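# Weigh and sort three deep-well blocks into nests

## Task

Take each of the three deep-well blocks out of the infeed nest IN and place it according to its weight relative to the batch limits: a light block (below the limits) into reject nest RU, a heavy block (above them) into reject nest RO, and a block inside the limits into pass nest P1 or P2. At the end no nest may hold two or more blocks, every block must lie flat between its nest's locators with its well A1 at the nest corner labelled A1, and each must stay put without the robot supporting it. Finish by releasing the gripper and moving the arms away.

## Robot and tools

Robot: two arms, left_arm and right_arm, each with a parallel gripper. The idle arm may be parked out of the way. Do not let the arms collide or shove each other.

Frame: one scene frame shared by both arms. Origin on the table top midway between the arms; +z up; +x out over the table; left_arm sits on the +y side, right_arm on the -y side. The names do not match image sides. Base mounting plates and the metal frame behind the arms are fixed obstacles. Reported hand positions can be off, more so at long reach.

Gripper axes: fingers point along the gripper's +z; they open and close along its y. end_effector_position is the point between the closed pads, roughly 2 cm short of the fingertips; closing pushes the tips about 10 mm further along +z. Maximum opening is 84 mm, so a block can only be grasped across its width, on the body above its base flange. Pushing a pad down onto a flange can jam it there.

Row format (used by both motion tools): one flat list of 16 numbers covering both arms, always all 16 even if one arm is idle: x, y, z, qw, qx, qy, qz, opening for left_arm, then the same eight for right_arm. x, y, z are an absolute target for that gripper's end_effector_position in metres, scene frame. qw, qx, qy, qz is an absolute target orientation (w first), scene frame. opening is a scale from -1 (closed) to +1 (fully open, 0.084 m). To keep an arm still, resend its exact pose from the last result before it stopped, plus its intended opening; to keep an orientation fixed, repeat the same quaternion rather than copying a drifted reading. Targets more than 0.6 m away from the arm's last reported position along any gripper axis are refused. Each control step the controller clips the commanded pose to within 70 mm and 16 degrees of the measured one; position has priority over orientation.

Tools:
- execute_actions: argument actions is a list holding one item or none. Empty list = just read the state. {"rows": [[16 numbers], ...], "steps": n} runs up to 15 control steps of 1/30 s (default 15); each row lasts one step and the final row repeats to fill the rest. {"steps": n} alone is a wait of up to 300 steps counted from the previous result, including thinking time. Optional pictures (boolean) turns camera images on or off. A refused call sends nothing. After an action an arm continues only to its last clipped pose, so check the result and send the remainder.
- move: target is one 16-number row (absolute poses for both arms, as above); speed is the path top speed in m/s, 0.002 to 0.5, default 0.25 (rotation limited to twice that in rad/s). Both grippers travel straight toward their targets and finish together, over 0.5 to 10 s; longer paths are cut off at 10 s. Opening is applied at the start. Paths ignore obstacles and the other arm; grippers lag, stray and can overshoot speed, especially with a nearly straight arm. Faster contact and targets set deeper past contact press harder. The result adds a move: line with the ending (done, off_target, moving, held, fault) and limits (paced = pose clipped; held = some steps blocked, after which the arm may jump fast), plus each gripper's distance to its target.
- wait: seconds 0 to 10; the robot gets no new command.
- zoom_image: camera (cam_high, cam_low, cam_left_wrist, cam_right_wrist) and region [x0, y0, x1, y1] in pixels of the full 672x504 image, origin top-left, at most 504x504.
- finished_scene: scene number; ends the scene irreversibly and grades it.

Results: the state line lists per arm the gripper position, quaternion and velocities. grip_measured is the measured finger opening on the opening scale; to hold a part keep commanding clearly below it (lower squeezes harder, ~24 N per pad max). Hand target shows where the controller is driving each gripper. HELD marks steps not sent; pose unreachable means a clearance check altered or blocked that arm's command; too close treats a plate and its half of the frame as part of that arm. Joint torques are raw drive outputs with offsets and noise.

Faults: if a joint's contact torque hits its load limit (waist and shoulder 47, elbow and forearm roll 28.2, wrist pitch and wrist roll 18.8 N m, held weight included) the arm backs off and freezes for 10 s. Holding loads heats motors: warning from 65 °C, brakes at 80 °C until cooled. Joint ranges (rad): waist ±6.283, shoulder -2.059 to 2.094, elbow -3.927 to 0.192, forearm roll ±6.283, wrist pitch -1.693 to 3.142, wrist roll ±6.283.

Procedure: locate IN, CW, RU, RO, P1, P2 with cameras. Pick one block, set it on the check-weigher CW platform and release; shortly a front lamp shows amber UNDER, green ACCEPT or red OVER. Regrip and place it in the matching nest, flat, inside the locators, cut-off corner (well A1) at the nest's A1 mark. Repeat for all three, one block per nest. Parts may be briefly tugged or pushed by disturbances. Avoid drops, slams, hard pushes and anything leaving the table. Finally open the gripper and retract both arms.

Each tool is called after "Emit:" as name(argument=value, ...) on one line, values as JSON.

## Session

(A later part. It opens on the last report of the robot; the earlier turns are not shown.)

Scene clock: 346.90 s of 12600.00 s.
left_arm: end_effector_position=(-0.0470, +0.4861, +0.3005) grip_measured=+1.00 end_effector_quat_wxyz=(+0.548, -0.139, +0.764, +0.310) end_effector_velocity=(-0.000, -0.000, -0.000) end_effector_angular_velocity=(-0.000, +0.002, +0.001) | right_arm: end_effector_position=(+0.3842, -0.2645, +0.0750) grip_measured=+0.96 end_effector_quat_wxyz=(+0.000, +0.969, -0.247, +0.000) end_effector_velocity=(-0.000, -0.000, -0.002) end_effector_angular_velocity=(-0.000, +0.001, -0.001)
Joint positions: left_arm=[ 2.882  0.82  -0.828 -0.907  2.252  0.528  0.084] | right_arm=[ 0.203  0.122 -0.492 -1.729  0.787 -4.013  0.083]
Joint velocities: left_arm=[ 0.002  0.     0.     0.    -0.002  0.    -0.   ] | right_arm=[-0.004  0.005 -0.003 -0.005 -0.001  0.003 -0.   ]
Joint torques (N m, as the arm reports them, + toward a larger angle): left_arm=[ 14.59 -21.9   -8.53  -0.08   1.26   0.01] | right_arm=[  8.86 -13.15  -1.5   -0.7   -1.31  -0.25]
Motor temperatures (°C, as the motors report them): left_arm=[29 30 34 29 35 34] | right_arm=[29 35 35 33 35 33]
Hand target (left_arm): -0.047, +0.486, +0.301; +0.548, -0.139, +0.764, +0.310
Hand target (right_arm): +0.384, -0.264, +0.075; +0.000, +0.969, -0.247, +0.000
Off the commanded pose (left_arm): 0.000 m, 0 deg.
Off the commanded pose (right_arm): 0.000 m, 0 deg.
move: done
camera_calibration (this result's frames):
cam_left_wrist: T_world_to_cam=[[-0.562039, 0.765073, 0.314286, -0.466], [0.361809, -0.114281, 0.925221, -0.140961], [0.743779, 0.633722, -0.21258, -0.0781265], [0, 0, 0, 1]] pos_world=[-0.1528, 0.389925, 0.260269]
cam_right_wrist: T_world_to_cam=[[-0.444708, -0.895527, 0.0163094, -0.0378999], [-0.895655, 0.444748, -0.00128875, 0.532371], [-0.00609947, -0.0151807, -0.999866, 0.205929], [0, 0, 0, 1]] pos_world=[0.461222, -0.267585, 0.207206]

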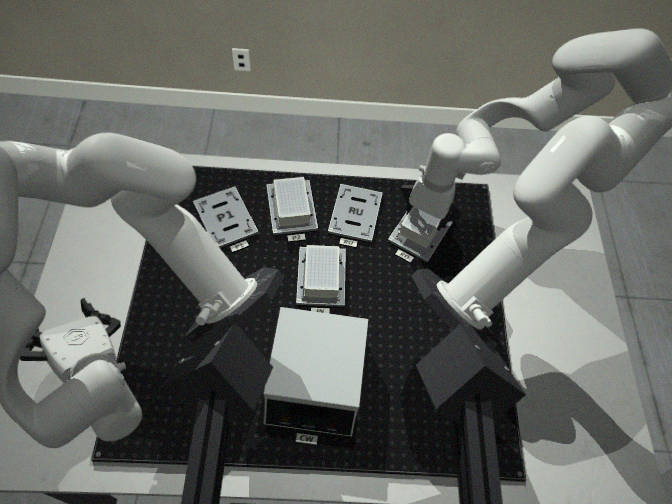

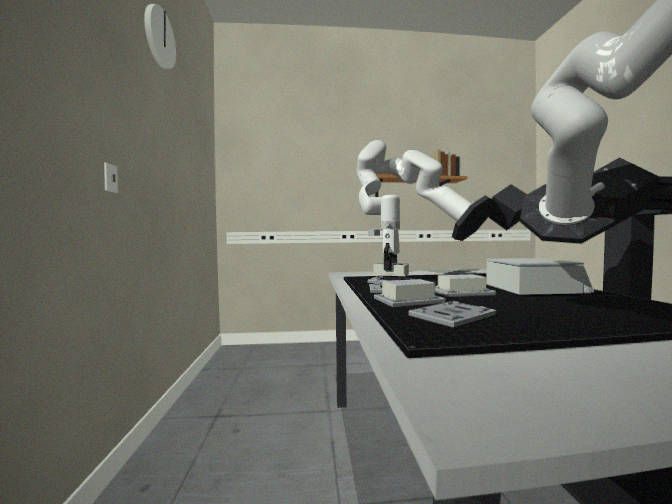

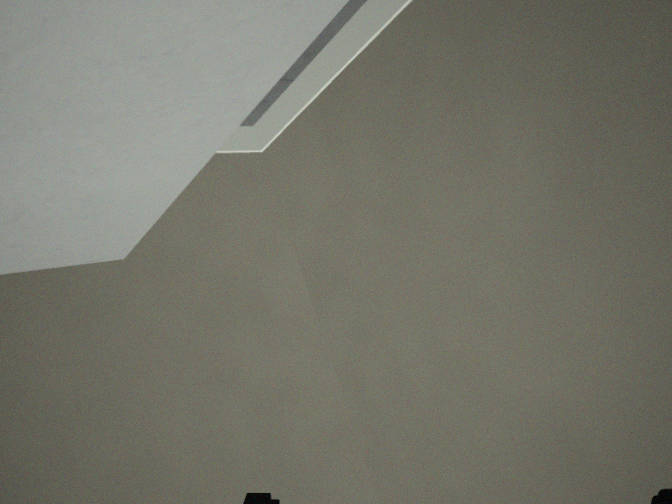

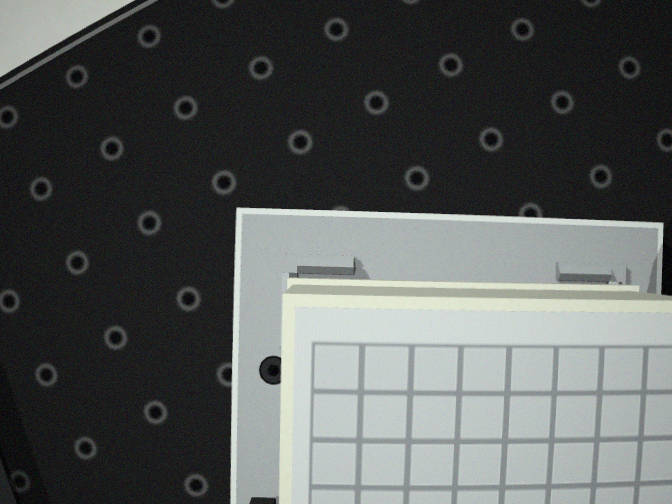

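Emit:
move(target=[-0.047,0.4861,0.3005,0.548,-0.139,0.764,0.310,1,0.3832,-0.2655,0.070,0,0.9697,-0.2445,0,-0.5], speed=0.01)

Emit:
zoom_image(camera="cam_right_wrist", region=[220,190,672,504])

Scene clock: 358.27 s of 12600.00 s.
left_arm: end_effector_position=(-0.0470, +0.4861, +0.3005) grip_measured=+1.00 end_effector_quat_wxyz=(+0.548, -0.139, +0.764, +0.310) end_effector_velocity=(+0.000, +0.000, -0.000) end_effector_angular_velocity=(+0.001, -0.000, -0.001) | right_arm: end_effector_position=(+0.3832, -0.2655, +0.0702) grip_measured=+0.96 end_effector_quat_wxyz=(+0.000, +0.970, -0.245, -0.000) end_effector_velocity=(+0.000, -0.000, -0.002) end_effector_angular_velocity=(+0.001, -0.002, +0.002)
Joint positions: left_arm=[ 2.882  0.82  -0.828 -0.907  2.252  0.528  0.084] | right_arm=[ 0.189  0.135 -0.497 -1.749  0.783 -4.008  0.083]
Joint velocities: left_arm=[-0.001  0.    -0.    -0.     0.001  0.001 -0.   ] | right_arm=[-0.006  0.005 -0.003 -0.011 -0.002  0.004 -0.   ]
Joint torques (N m, as the arm reports them, + toward a larger angle): left_arm=[ 14.64 -21.52  -8.66  -0.01   1.16   0.12] | right_arm=[  9.76 -13.86  -1.65  -0.11  -1.26  -0.38]
Motor temperatures (°C, as the motors report them): left_arm=[29 30 34 29 35 34] | right_arm=[29 35 34 33 35 33]
Hand target (left_arm): -0.047, +0.486, +0.300; +0.548, -0.139, +0.764, +0.310
Hand target (right_arm): +0.383, -0.266, +0.070; +0.000, +0.970, -0.244, +0.000
Off the commanded pose (left_arm): 0.000 m, 0 deg.
Off the commanded pose (right_arm): 0.000 m, 0 deg.
After step 90, 7.63 s passed at rest.
move: done
camera_calibration (this result's frames):
cam_left_wrist: T_world_to_cam=[[-0.562039, 0.765073, 0.314286, -0.466], [0.361809, -0.114281, 0.925221, -0.140961], [0.743779, 0.633722, -0.21258, -0.0781264], [0, 0, 0, 1]] pos_world=[-0.1528, 0.389925, 0.260269]
cam_right_wrist: T_world_to_cam=[[-0.440352, -0.897674, 0.016484, -0.0413847], [-0.897801, 0.4404, -0.000743435, 0.531584], [-0.0065922, -0.0151267, -0.999864, 0.201236], [0, 0, 0, 1]] pos_world=[0.460359, -0.268216, 0.202286]

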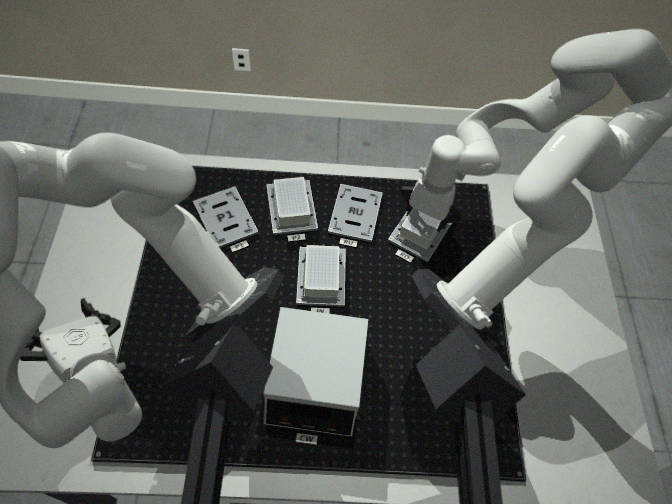

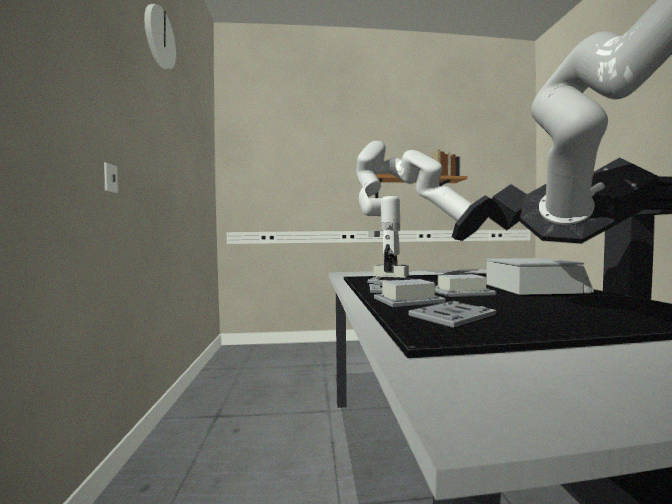

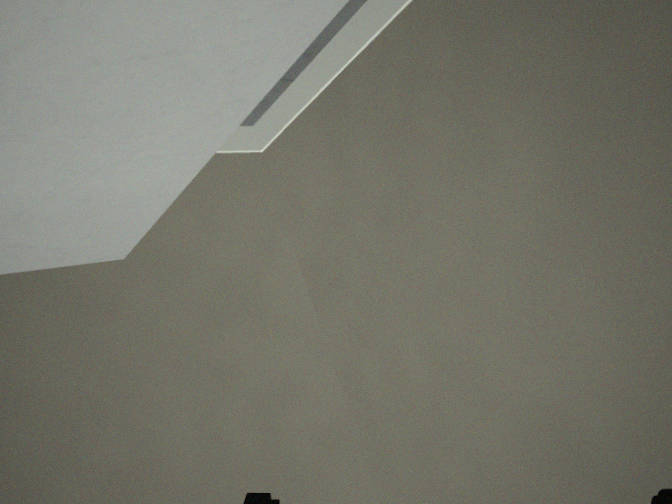

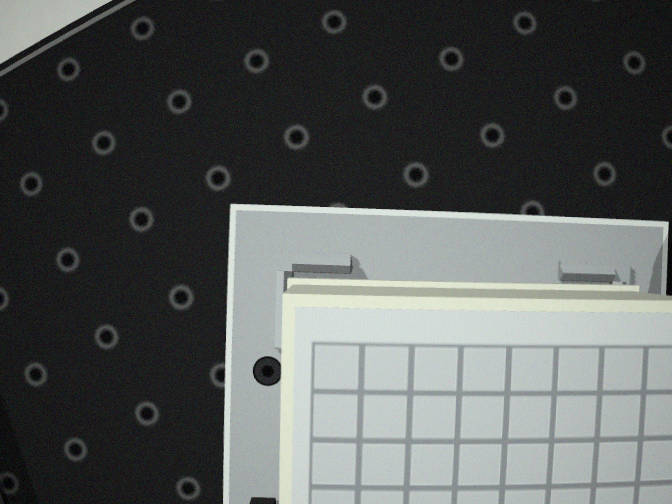

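Region (220, 190, 672, 504) of cam_right_wrist's 672x504 image, scaled by 1.115, with more detail than that image has; it fills the top 350 rows of this view, and the rest is white.

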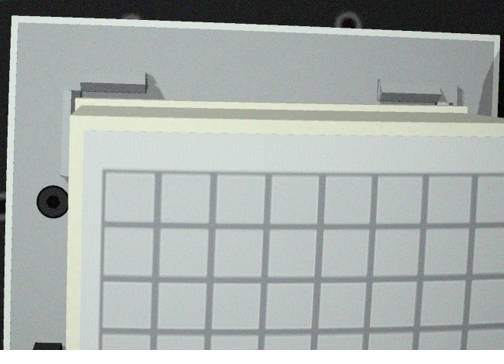

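Emit:
move(target=[-0.047,0.4861,0.3005,0.548,-0.139,0.764,0.310,1,0.3835,-0.2652,0.069,0,0.969,-0.247,0,-0.5], speed=0.01)

Emit:
move(target=[-0.047,0.4861,0.3005,0.548,-0.139,0.764,0.310,1,0.3835,-0.2652,0.0575,0,0.969,-0.247,0,-0.5], speed=0.008)

Emit:
move(target=[-0.047,0.4861,0.3005,0.548,-0.139,0.764,0.310,1,0.3835,-0.2652,0.0575,0,0.969,-0.247,0,1])

Emit:
move(target=[-0.047,0.4861,0.3005,0.548,-0.139,0.764,0.310,1,0.3835,-0.2652,0.12,0,0.969,-0.247,0,1], speed=0.04)

Emit:
move(target=[-0.047,0.4861,0.3005,0.548,-0.139,0.764,0.310,1,0.222,0.0019,0.11,0,0.9998,0.0192,0,1], speed=0.2)

Emit:
move(target=[-0.047,0.4861,0.3005,0.548,-0.139,0.764,0.310,1,0.222,0.0019,0.082,0,0.9998,0.0192,0,1], speed=0.03)

Scene clock: 374.30 s of 12600.00 s.
left_arm: end_effector_position=(-0.0470, +0.4861, +0.3005) grip_measured=+1.00 end_effector_quat_wxyz=(+0.548, -0.139, +0.764, +0.310) end_effector_velocity=(-0.000, -0.000, +0.000) end_effector_angular_velocity=(+0.000, +0.001, -0.000) | right_arm: end_effector_position=(+0.3835, -0.2652, +0.0690) grip_measured=+0.96 end_effector_quat_wxyz=(+0.000, +0.969, -0.247, -0.000) end_effector_velocity=(-0.000, -0.001, -0.001) end_effector_angular_velocity=(-0.002, +0.002, -0.004)
Joint positions: left_arm=[ 2.882  0.82  -0.828 -0.907  2.252  0.528  0.084] | right_arm=[ 0.187  0.14  -0.501 -1.752  0.782 -4.001  0.083]
Joint velocities: left_arm=[ 0.001 -0.    -0.     0.    -0.     0.001  0.   ] | right_arm=[-0.003  0.002 -0.001 -0.     0.001  0.003 -0.   ]
Joint torques (N m, as the arm reports them, + toward a larger angle): left_arm=[ 14.49 -21.68  -8.48  -0.15   1.19   0.05] | right_arm=[  9.99 -13.1   -1.27  -0.64  -1.35  -0.42]
Motor temperatures (°C, as the motors report them): left_arm=[29 30 34 29 35 34] | right_arm=[29 35 34 33 35 33]
Hand target (left_arm): -0.047, +0.486, +0.300; +0.548, -0.139, +0.764, +0.310
Hand target (right_arm): +0.384, -0.265, +0.069; +0.000, +0.969, -0.247, +0.000
Off the commanded pose (left_arm): 0.000 m, 0 deg.
Off the commanded pose (right_arm): 0.000 m, 0 deg.
After step 90, 12.33 s passed at rest.
move: done
camera_calibration (this result's frames):
cam_left_wrist: T_world_to_cam=[[-0.562039, 0.765073, 0.314286, -0.466], [0.361809, -0.114281, 0.925221, -0.140961], [0.743779, 0.633722, -0.21258, -0.0781265], [0, 0, 0, 1]] pos_world=[-0.1528, 0.389925, 0.260269]
cam_right_wrist: T_world_to_cam=[[-0.444662, -0.895548, 0.0164167, -0.0387872], [-0.895674, 0.444711, -0.000740127, 0.532038], [-0.00663786, -0.0150331, -0.999865, 0.20015], [0, 0, 0, 1]] pos_world=[0.460614, -0.26833, 0.201154]

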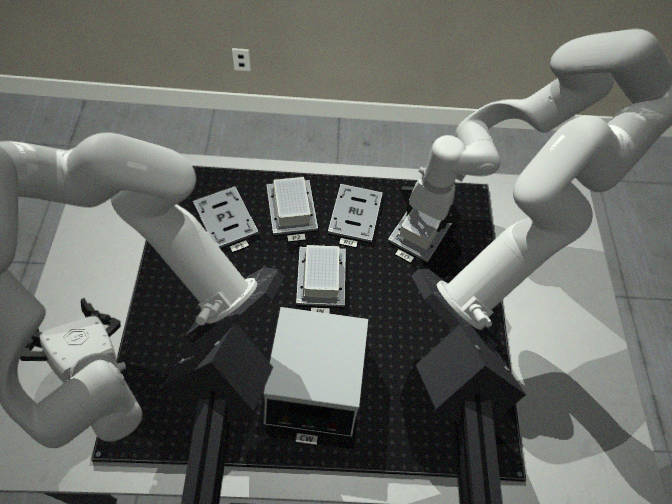

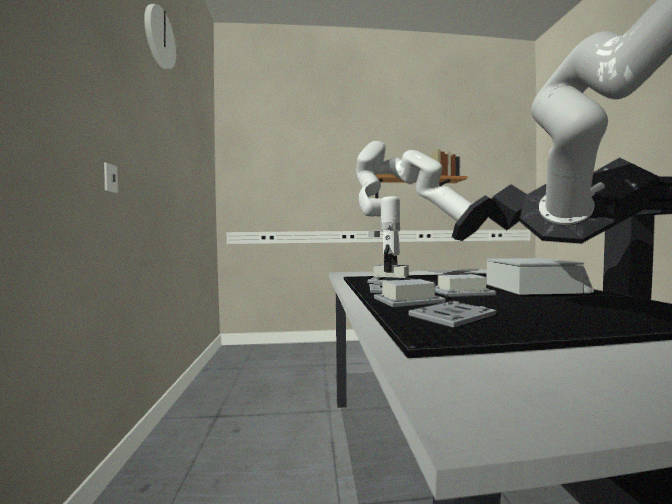

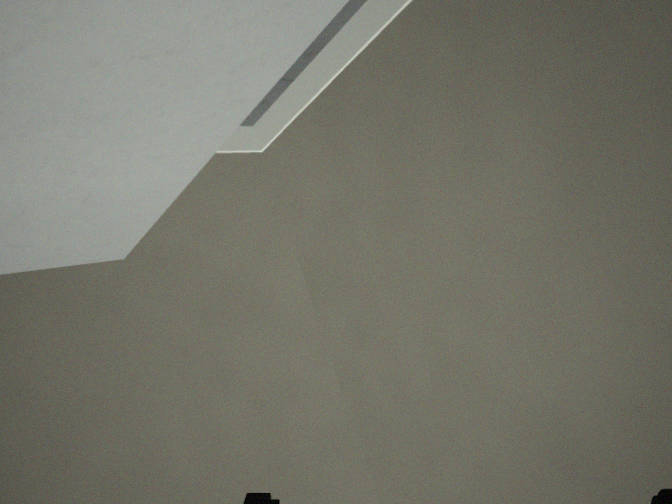

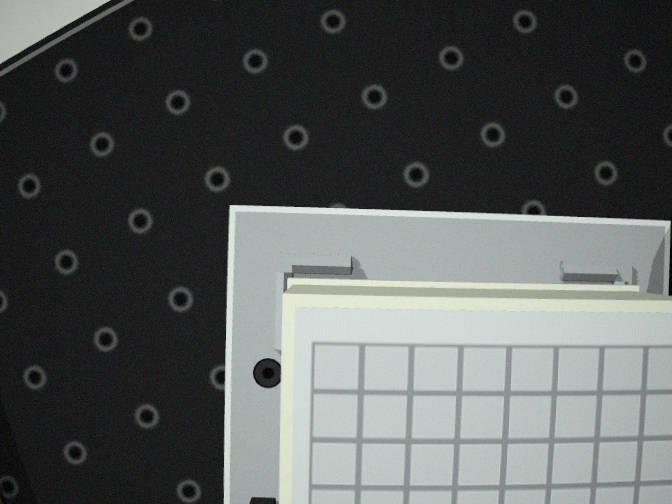

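Scene clock: 375.97 s of 12600.00 s.
left_arm: end_effector_position=(-0.0470, +0.4861, +0.3005) grip_measured=+1.00 end_effector_quat_wxyz=(+0.548, -0.139, +0.764, +0.310) end_effector_velocity=(+0.000, +0.000, -0.001) end_effector_angular_velocity=(-0.001, -0.001, -0.001) | right_arm: end_effector_position=(+0.3835, -0.2652, +0.0576) grip_measured=+0.96 end_effector_quat_wxyz=(+0.000, +0.969, -0.247, +0.000) end_effector_velocity=(-0.000, +0.000, -0.002) end_effector_angular_velocity=(+0.001, -0.000, +0.001)
Joint positions: left_arm=[ 2.882  0.82  -0.828 -0.907  2.252  0.528  0.084] | right_arm=[ 0.161  0.177 -0.523 -1.793  0.776 -3.978  0.083]
Joint velocities: left_arm=[-0.003  0.     0.    -0.    -0.     0.    -0.   ] | right_arm=[-0.004  0.006 -0.003 -0.008 -0.002  0.004 -0.   ]
Joint torques (N m, as the arm reports them, + toward a larger angle): left_arm=[ 14.78 -21.43  -8.52  -0.08   1.27   0.05] | right_arm=[ 10.14 -13.47  -0.72  -0.33  -1.18  -0.18]
Motor temperatures (°C, as the motors report them): left_arm=[29 30 34 29 35 34] | right_arm=[29 35 34 33 35 33]
Hand target (left_arm): -0.047, +0.486, +0.300; +0.548, -0.139, +0.764, +0.310
Hand target (right_arm): +0.384, -0.265, +0.057; +0.000, +0.969, -0.247, +0.000
Off the commanded pose (left_arm): 0.000 m, 0 deg.
Off the commanded pose (right_arm): 0.000 m, 0 deg.
move: done
camera_calibration (this result's frames):
cam_left_wrist: T_world_to_cam=[[-0.562039, 0.765073, 0.314286, -0.466], [0.361809, -0.114281, 0.925221, -0.140961], [0.743779, 0.633722, -0.21258, -0.0781264], [0, 0, 0, 1]] pos_world=[-0.1528, 0.389925, 0.260269]
cam_right_wrist: T_world_to_cam=[[-0.444829, -0.895464, 0.0164814, -0.0385326], [-0.895591, 0.444878, -0.000775218, 0.532056], [-0.00663801, -0.0151054, -0.999864, 0.18873], [0, 0, 0, 1]] pos_world=[0.460617, -0.268354, 0.189752]

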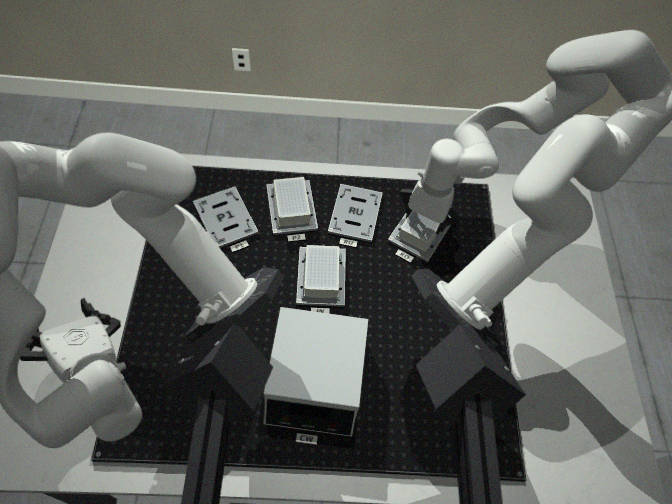

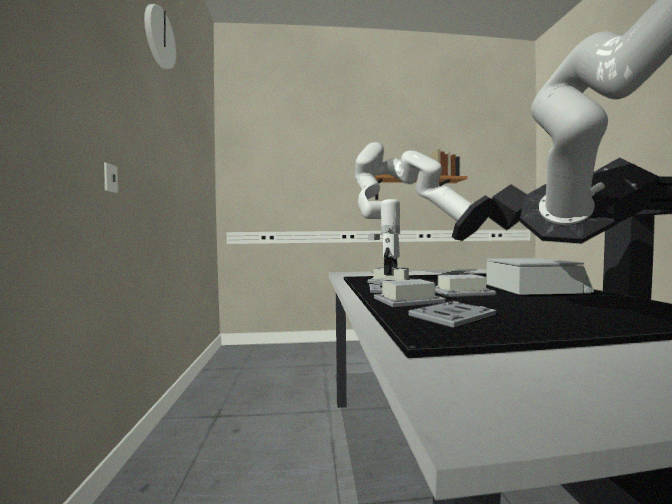

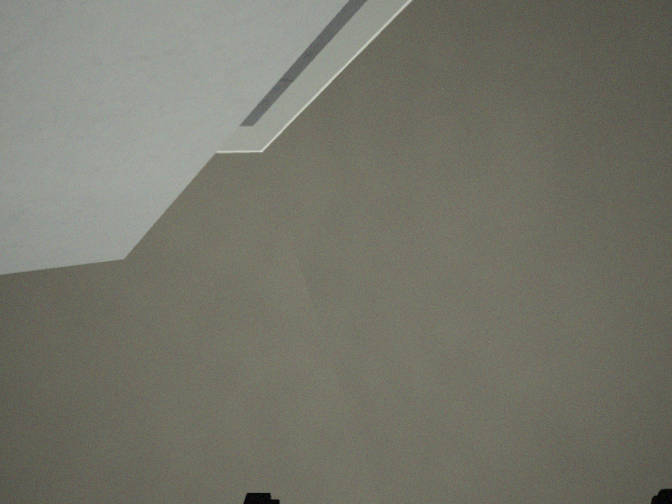

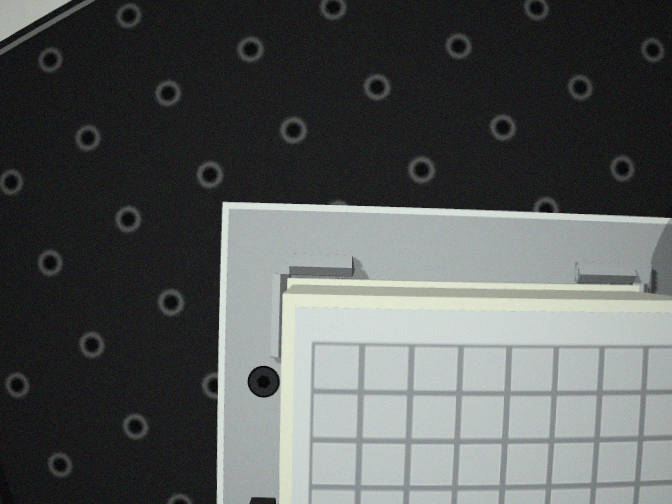

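Scene clock: 376.67 s of 12600.00 s.
left_arm: end_effector_position=(-0.0470, +0.4861, +0.3005) grip_measured=+1.00 end_effector_quat_wxyz=(+0.548, -0.139, +0.764, +0.310) end_effector_velocity=(-0.000, -0.000, -0.000) end_effector_angular_velocity=(-0.001, +0.001, +0.001) | right_arm: end_effector_position=(+0.3835, -0.2652, +0.0575) grip_measured=+1.00 end_effector_quat_wxyz=(-0.000, +0.969, -0.247, +0.000) end_effector_velocity=(+0.000, -0.000, -0.000) end_effector_angular_velocity=(-0.000, -0.000, -0.001)
Joint positions: left_arm=[ 2.882  0.82  -0.828 -0.907  2.252  0.528  0.084] | right_arm=[ 0.16   0.178 -0.524 -1.793  0.776 -3.977  0.084]
Joint velocities: left_arm=[ 0.001  0.     0.     0.    -0.002 -0.    -0.   ] | right_arm=[-0.001  0.    -0.    -0.002  0.     0.001  0.   ]
Joint torques (N m, as the arm reports them, + toward a larger angle): left_arm=[ 14.91 -21.33  -8.61   0.     1.16   0.08] | right_arm=[  9.52 -12.99  -0.62  -0.59  -1.41   0.02]
Motor temperatures (°C, as the motors report them): left_arm=[29 30 34 29 35 34] | right_arm=[29 35 34 33 35 33]
Hand target (left_arm): -0.047, +0.486, +0.300; +0.548, -0.139, +0.764, +0.310
Hand target (right_arm): +0.384, -0.265, +0.057; -0.000, +0.969, -0.247, +0.000
Off the commanded pose (left_arm): 0.000 m, 0 deg.
Off the commanded pose (right_arm): 0.000 m, 0 deg.
move: done
camera_calibration (this result's frames):
cam_left_wrist: T_world_to_cam=[[-0.562039, 0.765073, 0.314286, -0.466], [0.361809, -0.114281, 0.925221, -0.140961], [0.743779, 0.633722, -0.21258, -0.0781265], [0, 0, 0, 1]] pos_world=[-0.1528, 0.389925, 0.260269]
cam_right_wrist: T_world_to_cam=[[-0.444855, -0.895454, 0.0163447, -0.0384552], [-0.895579, 0.444903, -0.000763252, 0.532056], [-0.00658834, -0.0149775, -0.999866, 0.188632], [0, 0, 0, 1]] pos_world=[0.460634, -0.268323, 0.189641]

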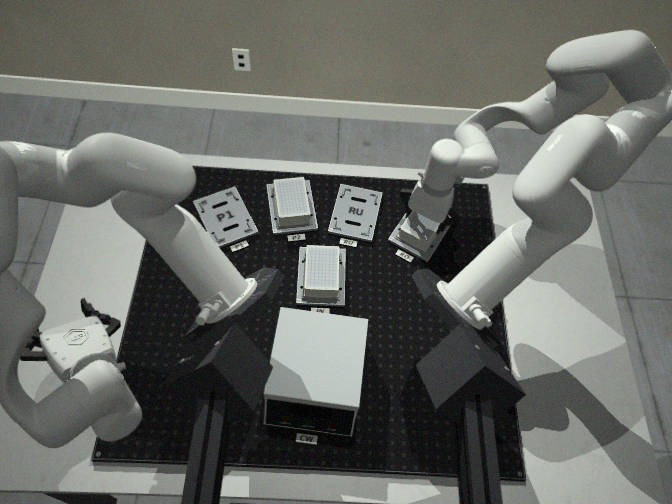

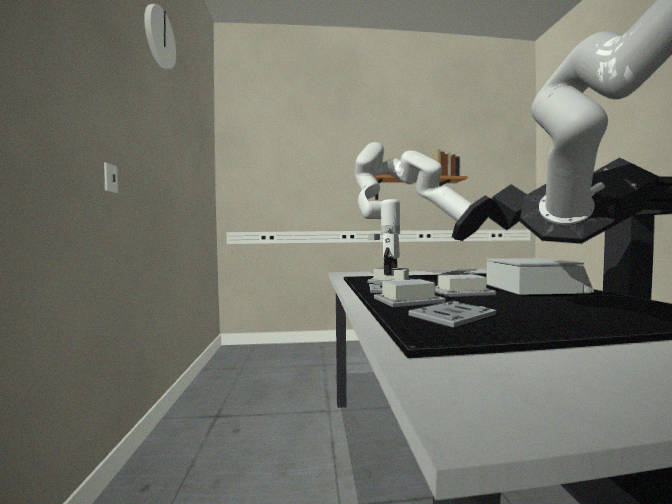

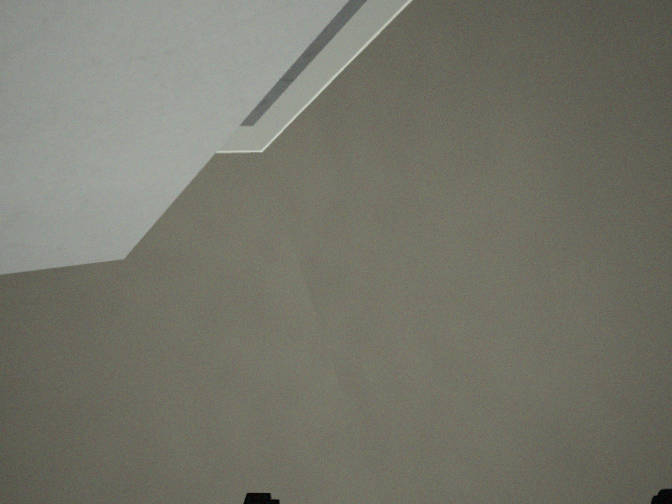

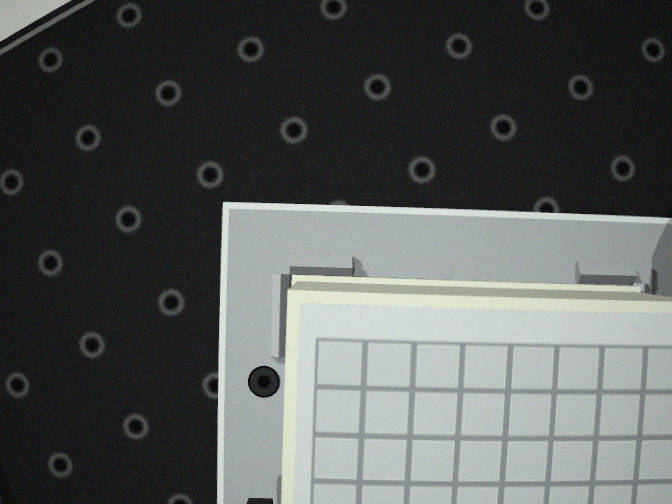

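Scene clock: 378.63 s of 12600.00 s.
left_arm: end_effector_position=(-0.0470, +0.4861, +0.3005) grip_measured=+1.00 end_effector_quat_wxyz=(+0.548, -0.139, +0.764, +0.310) end_effector_velocity=(-0.000, -0.000, -0.000) end_effector_angular_velocity=(-0.000, +0.002, -0.001) | right_arm: end_effector_position=(+0.3833, -0.2651, +0.1199) grip_measured=+1.00 end_effector_quat_wxyz=(-0.000, +0.969, -0.247, -0.000) end_effector_velocity=(+0.000, -0.000, +0.002) end_effector_angular_velocity=(-0.000, +0.001, +0.002)
Joint positions: left_arm=[ 2.882  0.82  -0.828 -0.907  2.252  0.528  0.084] | right_arm=[ 0.317 -0.029 -0.412 -1.551  0.826 -4.117  0.084]
Joint velocities: left_arm=[ 0.001  0.    -0.     0.001 -0.002  0.001  0.   ] | right_arm=[ 0.005 -0.006  0.002  0.009  0.002 -0.008 -0.   ]
Joint torques (N m, as the arm reports them, + toward a larger angle): left_arm=[ 15.11 -21.37  -8.53  -0.25   1.11   0.03] | right_arm=[  8.18 -11.6   -3.44  -1.13  -1.32  -0.33]
Motor temperatures (°C, as the motors report them): left_arm=[29 30 34 29 35 34] | right_arm=[29 35 34 33 35 33]
Hand target (left_arm): -0.047, +0.486, +0.300; +0.548, -0.139, +0.764, +0.310
Hand target (right_arm): +0.383, -0.265, +0.120; -0.000, +0.969, -0.247, -0.000
Off the commanded pose (left_arm): 0.000 m, 0 deg.
Off the commanded pose (right_arm): 0.000 m, 0 deg.
move: done
camera_calibration (this result's frames):
cam_left_wrist: T_world_to_cam=[[-0.562039, 0.765073, 0.314286, -0.465999], [0.361809, -0.114281, 0.925221, -0.140961], [0.743778, 0.633722, -0.21258, -0.0781266], [0, 0, 0, 1]] pos_world=[-0.1528, 0.389925, 0.260269]
cam_right_wrist: T_world_to_cam=[[-0.445016, -0.895371, 0.0164809, -0.0394205], [-0.895494, 0.445073, -0.000211416, 0.531849], [-0.00714592, -0.0148526, -0.999864, 0.251289], [0, 0, 0, 1]] pos_world=[0.460521, -0.268275, 0.252017]

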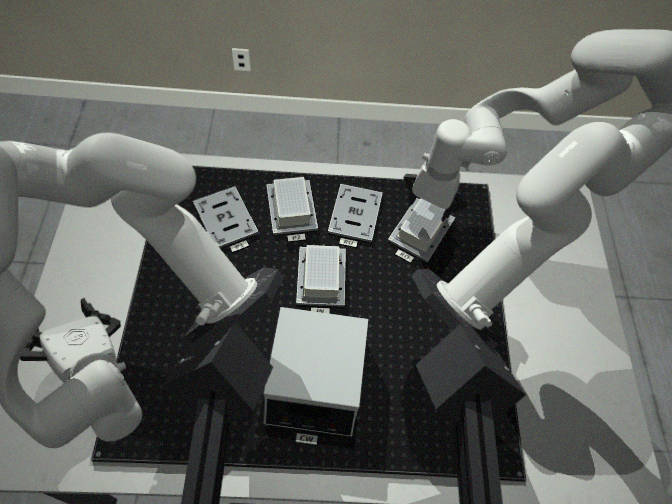

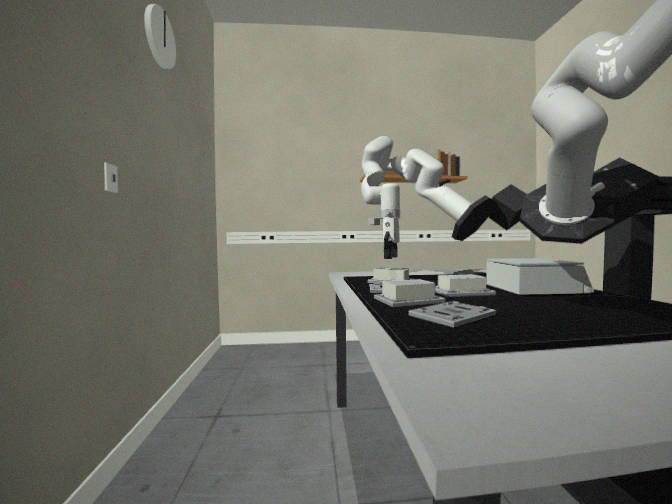

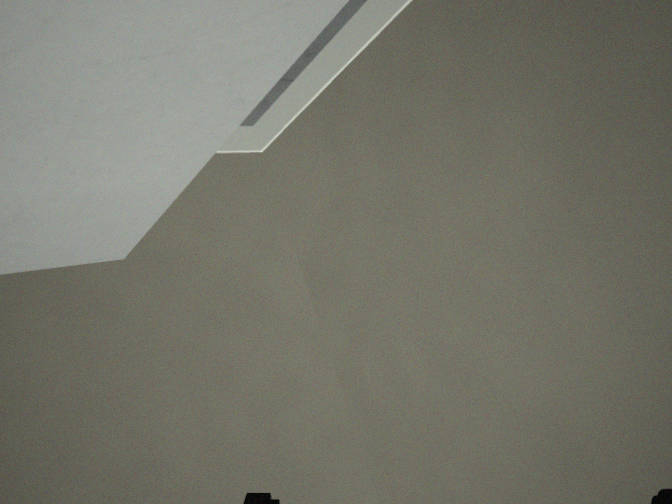

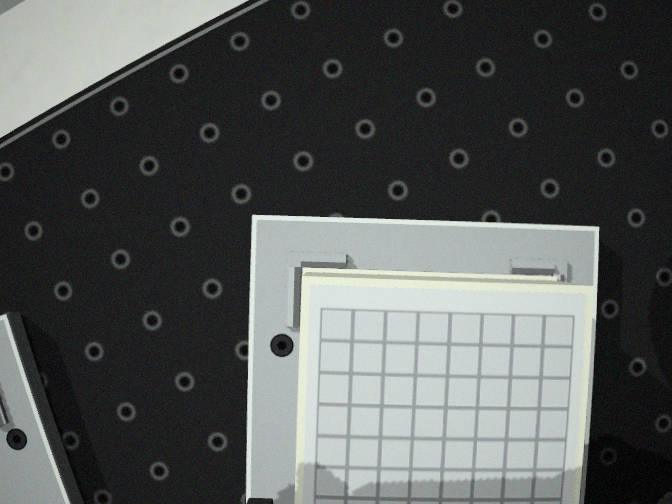

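Scene clock: 380.80 s of 12600.00 s.
left_arm: end_effector_position=(-0.0470, +0.4861, +0.3005) grip_measured=+1.00 end_effector_quat_wxyz=(+0.548, -0.139, +0.764, +0.310) end_effector_velocity=(+0.000, +0.000, -0.000) end_effector_angular_velocity=(-0.001, -0.001, -0.001) | right_arm: end_effector_position=(+0.2226, +0.0030, +0.1103) grip_measured=+1.00 end_effector_quat_wxyz=(-0.002, +1.000, +0.019, +0.000) end_effector_velocity=(-0.001, +0.002, -0.001) end_effector_angular_velocity=(-0.004, -0.001, +0.005)
Joint positions: left_arm=[ 2.882  0.82  -0.828 -0.907  2.252  0.528  0.084] | right_arm=[ 0.929  0.983 -0.967 -1.333  0.898 -4.058  0.084]
Joint velocities: left_arm=[-0.002  0.    -0.    -0.    -0.001 -0.    -0.   ] | right_arm=[ 0.004  0.01  -0.01   0.007  0.004 -0.007 -0.   ]
Joint torques (N m, as the arm reports them, + toward a larger angle): left_arm=[ 14.59 -21.42  -8.57  -0.18   1.24   0.  ] | right_arm=[ 12.93 -17.28  -5.84  -0.83  -1.13  -0.11]
Motor temperatures (°C, as the motors report them): left_arm=[29 30 34 29 35 34] | right_arm=[29 35 34 33 35 33]
Hand target (left_arm): -0.047, +0.486, +0.300; +0.548, -0.139, +0.764, +0.310
Hand target (right_arm): +0.222, +0.003, +0.110; -0.001, +1.000, +0.019, +0.000
Off the commanded pose (left_arm): 0.000 m, 0 deg.
Off the commanded pose (right_arm): 0.001 m, 0 deg.
move: done
camera_calibration (this result's frames):
cam_left_wrist: T_world_to_cam=[[-0.562039, 0.765073, 0.314286, -0.466], [0.361809, -0.114281, 0.925221, -0.140961], [0.743779, 0.633722, -0.21258, -0.0781266], [0, 0, 0, 1]] pos_world=[-0.1528, 0.389925, 0.260269]
cam_right_wrist: T_world_to_cam=[[0.0755467, -0.997052, 0.0133807, 0.0140354], [-0.99714, -0.0755709, -0.00131303, 0.292857], [0.00232035, -0.0132433, -0.99991, 0.242382], [0, 0, 0, 1]] pos_world=[0.290396, 0.0393354, 0.242557]

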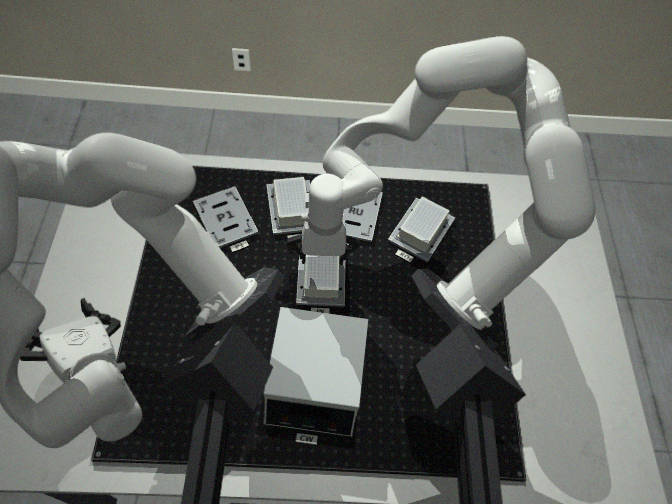

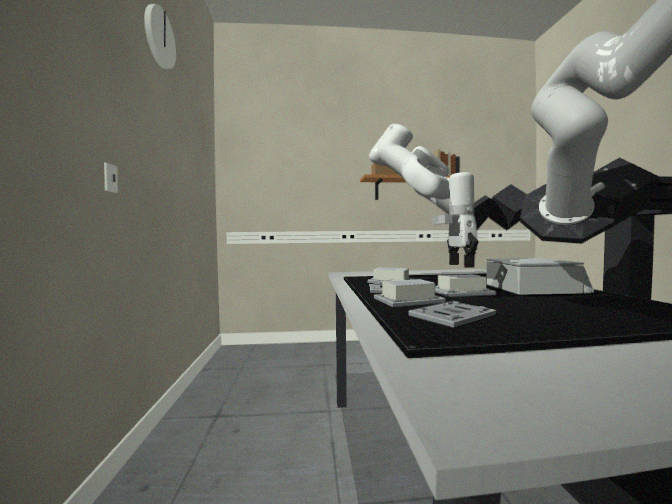

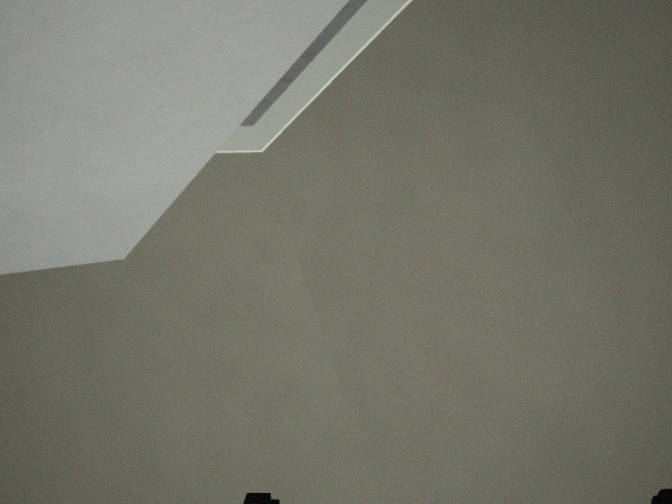

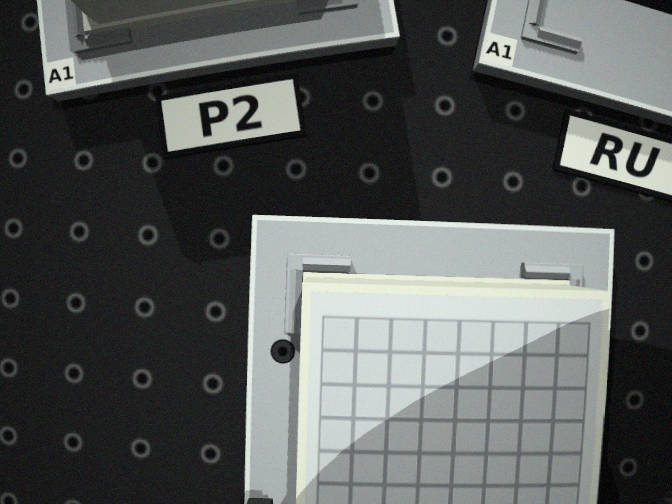

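Scene clock: 382.10 s of 12600.00 s.
left_arm: end_effector_position=(-0.0470, +0.4861, +0.3005) grip_measured=+1.00 end_effector_quat_wxyz=(+0.548, -0.139, +0.764, +0.310) end_effector_velocity=(-0.000, -0.000, -0.000) end_effector_angular_velocity=(-0.000, +0.002, -0.000) | right_arm: end_effector_position=(+0.2221, +0.0019, +0.0821) grip_measured=+1.00 end_effector_quat_wxyz=(-0.000, +1.000, +0.019, +0.000) end_effector_velocity=(-0.000, +0.001, -0.001) end_effector_angular_velocity=(+0.002, +0.000, -0.001)
Joint positions: left_arm=[ 2.882  0.82  -0.828 -0.907  2.252  0.528  0.084] | right_arm=[ 0.864  1.041 -0.999 -1.416  0.896 -4.027  0.084]
Joint velocities: left_arm=[ 0.     0.    -0.    -0.    -0.001  0.001  0.   ] | right_arm=[-0.003  0.003 -0.002 -0.004 -0.002  0.002  0.   ]
Joint torques (N m, as the arm reports them, + toward a larger angle): left_arm=[ 14.69 -21.64  -8.64  -0.11   1.29   0.1 ] | right_arm=[ 12.92 -16.55  -5.05  -1.09  -1.26  -0.67]
Motor temperatures (°C, as the motors report them): left_arm=[29 30 34 29 35 34] | right_arm=[29 35 34 33 35 33]
Hand target (left_arm): -0.047, +0.486, +0.301; +0.548, -0.139, +0.764, +0.310
Hand target (right_arm): +0.222, +0.002, +0.082; +0.000, +1.000, +0.019, +0.000
Off the commanded pose (left_arm): 0.000 m, 0 deg.
Off the commanded pose (right_arm): 0.000 m, 0 deg.
move: done
camera_calibration (this result's frames):
cam_left_wrist: T_world_to_cam=[[-0.562039, 0.765073, 0.314286, -0.466], [0.361809, -0.114281, 0.925221, -0.140961], [0.743779, 0.633722, -0.21258, -0.0781264], [0, 0, 0, 1]] pos_world=[-0.1528, 0.389925, 0.260269]
cam_right_wrist: T_world_to_cam=[[0.0763241, -0.996949, 0.0163718, 0.0129617], [-0.997081, -0.0763499, -0.000955707, 0.292242], [0.00220277, -0.016251, -0.999866, 0.214212], [0, 0, 0, 1]] pos_world=[0.289928, 0.038716, 0.214251]

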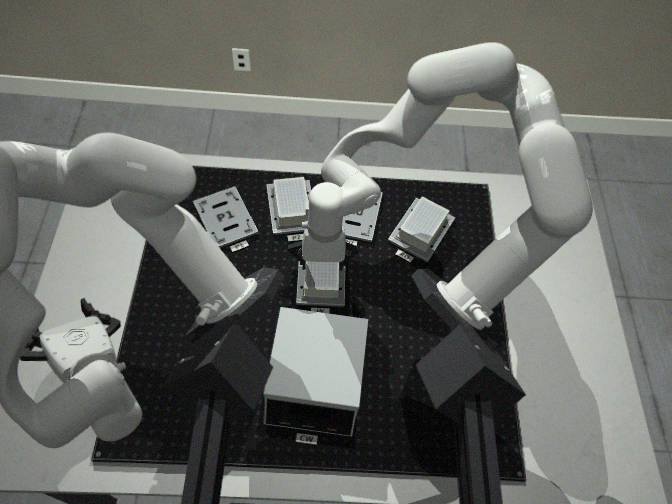

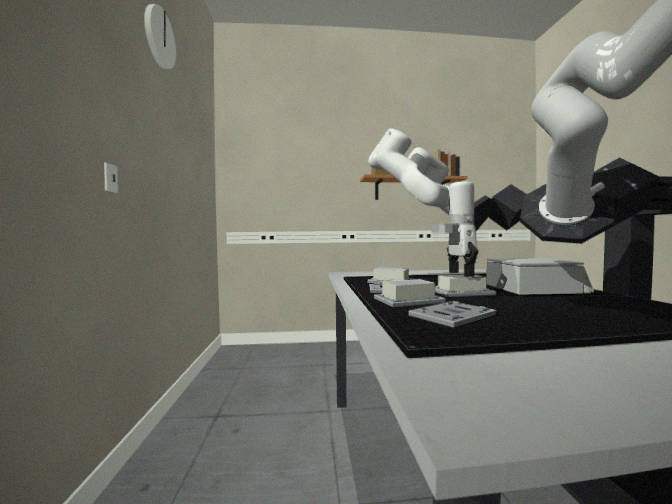

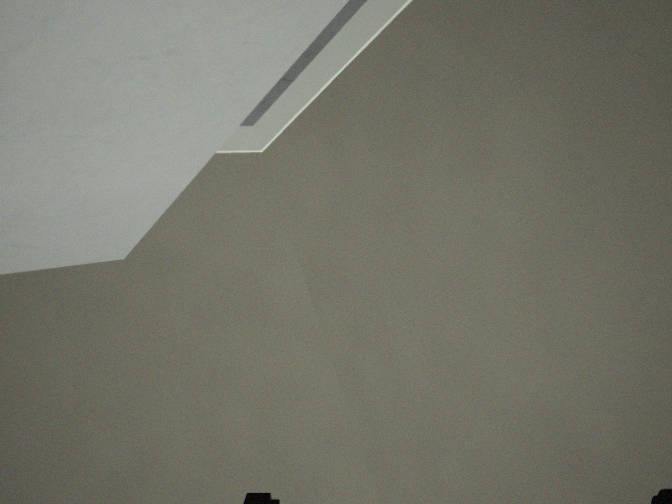

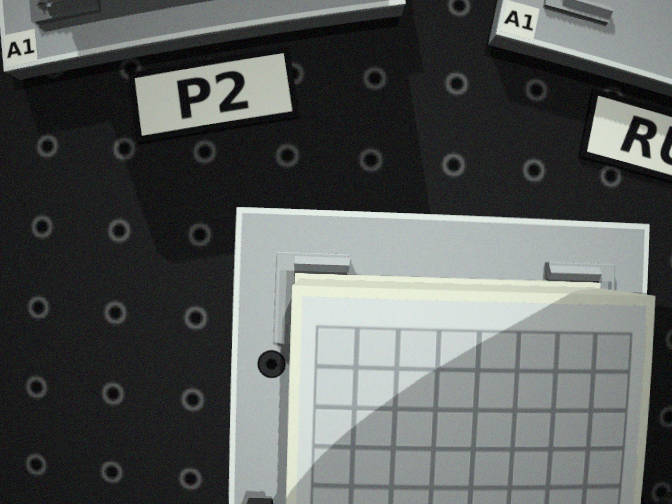

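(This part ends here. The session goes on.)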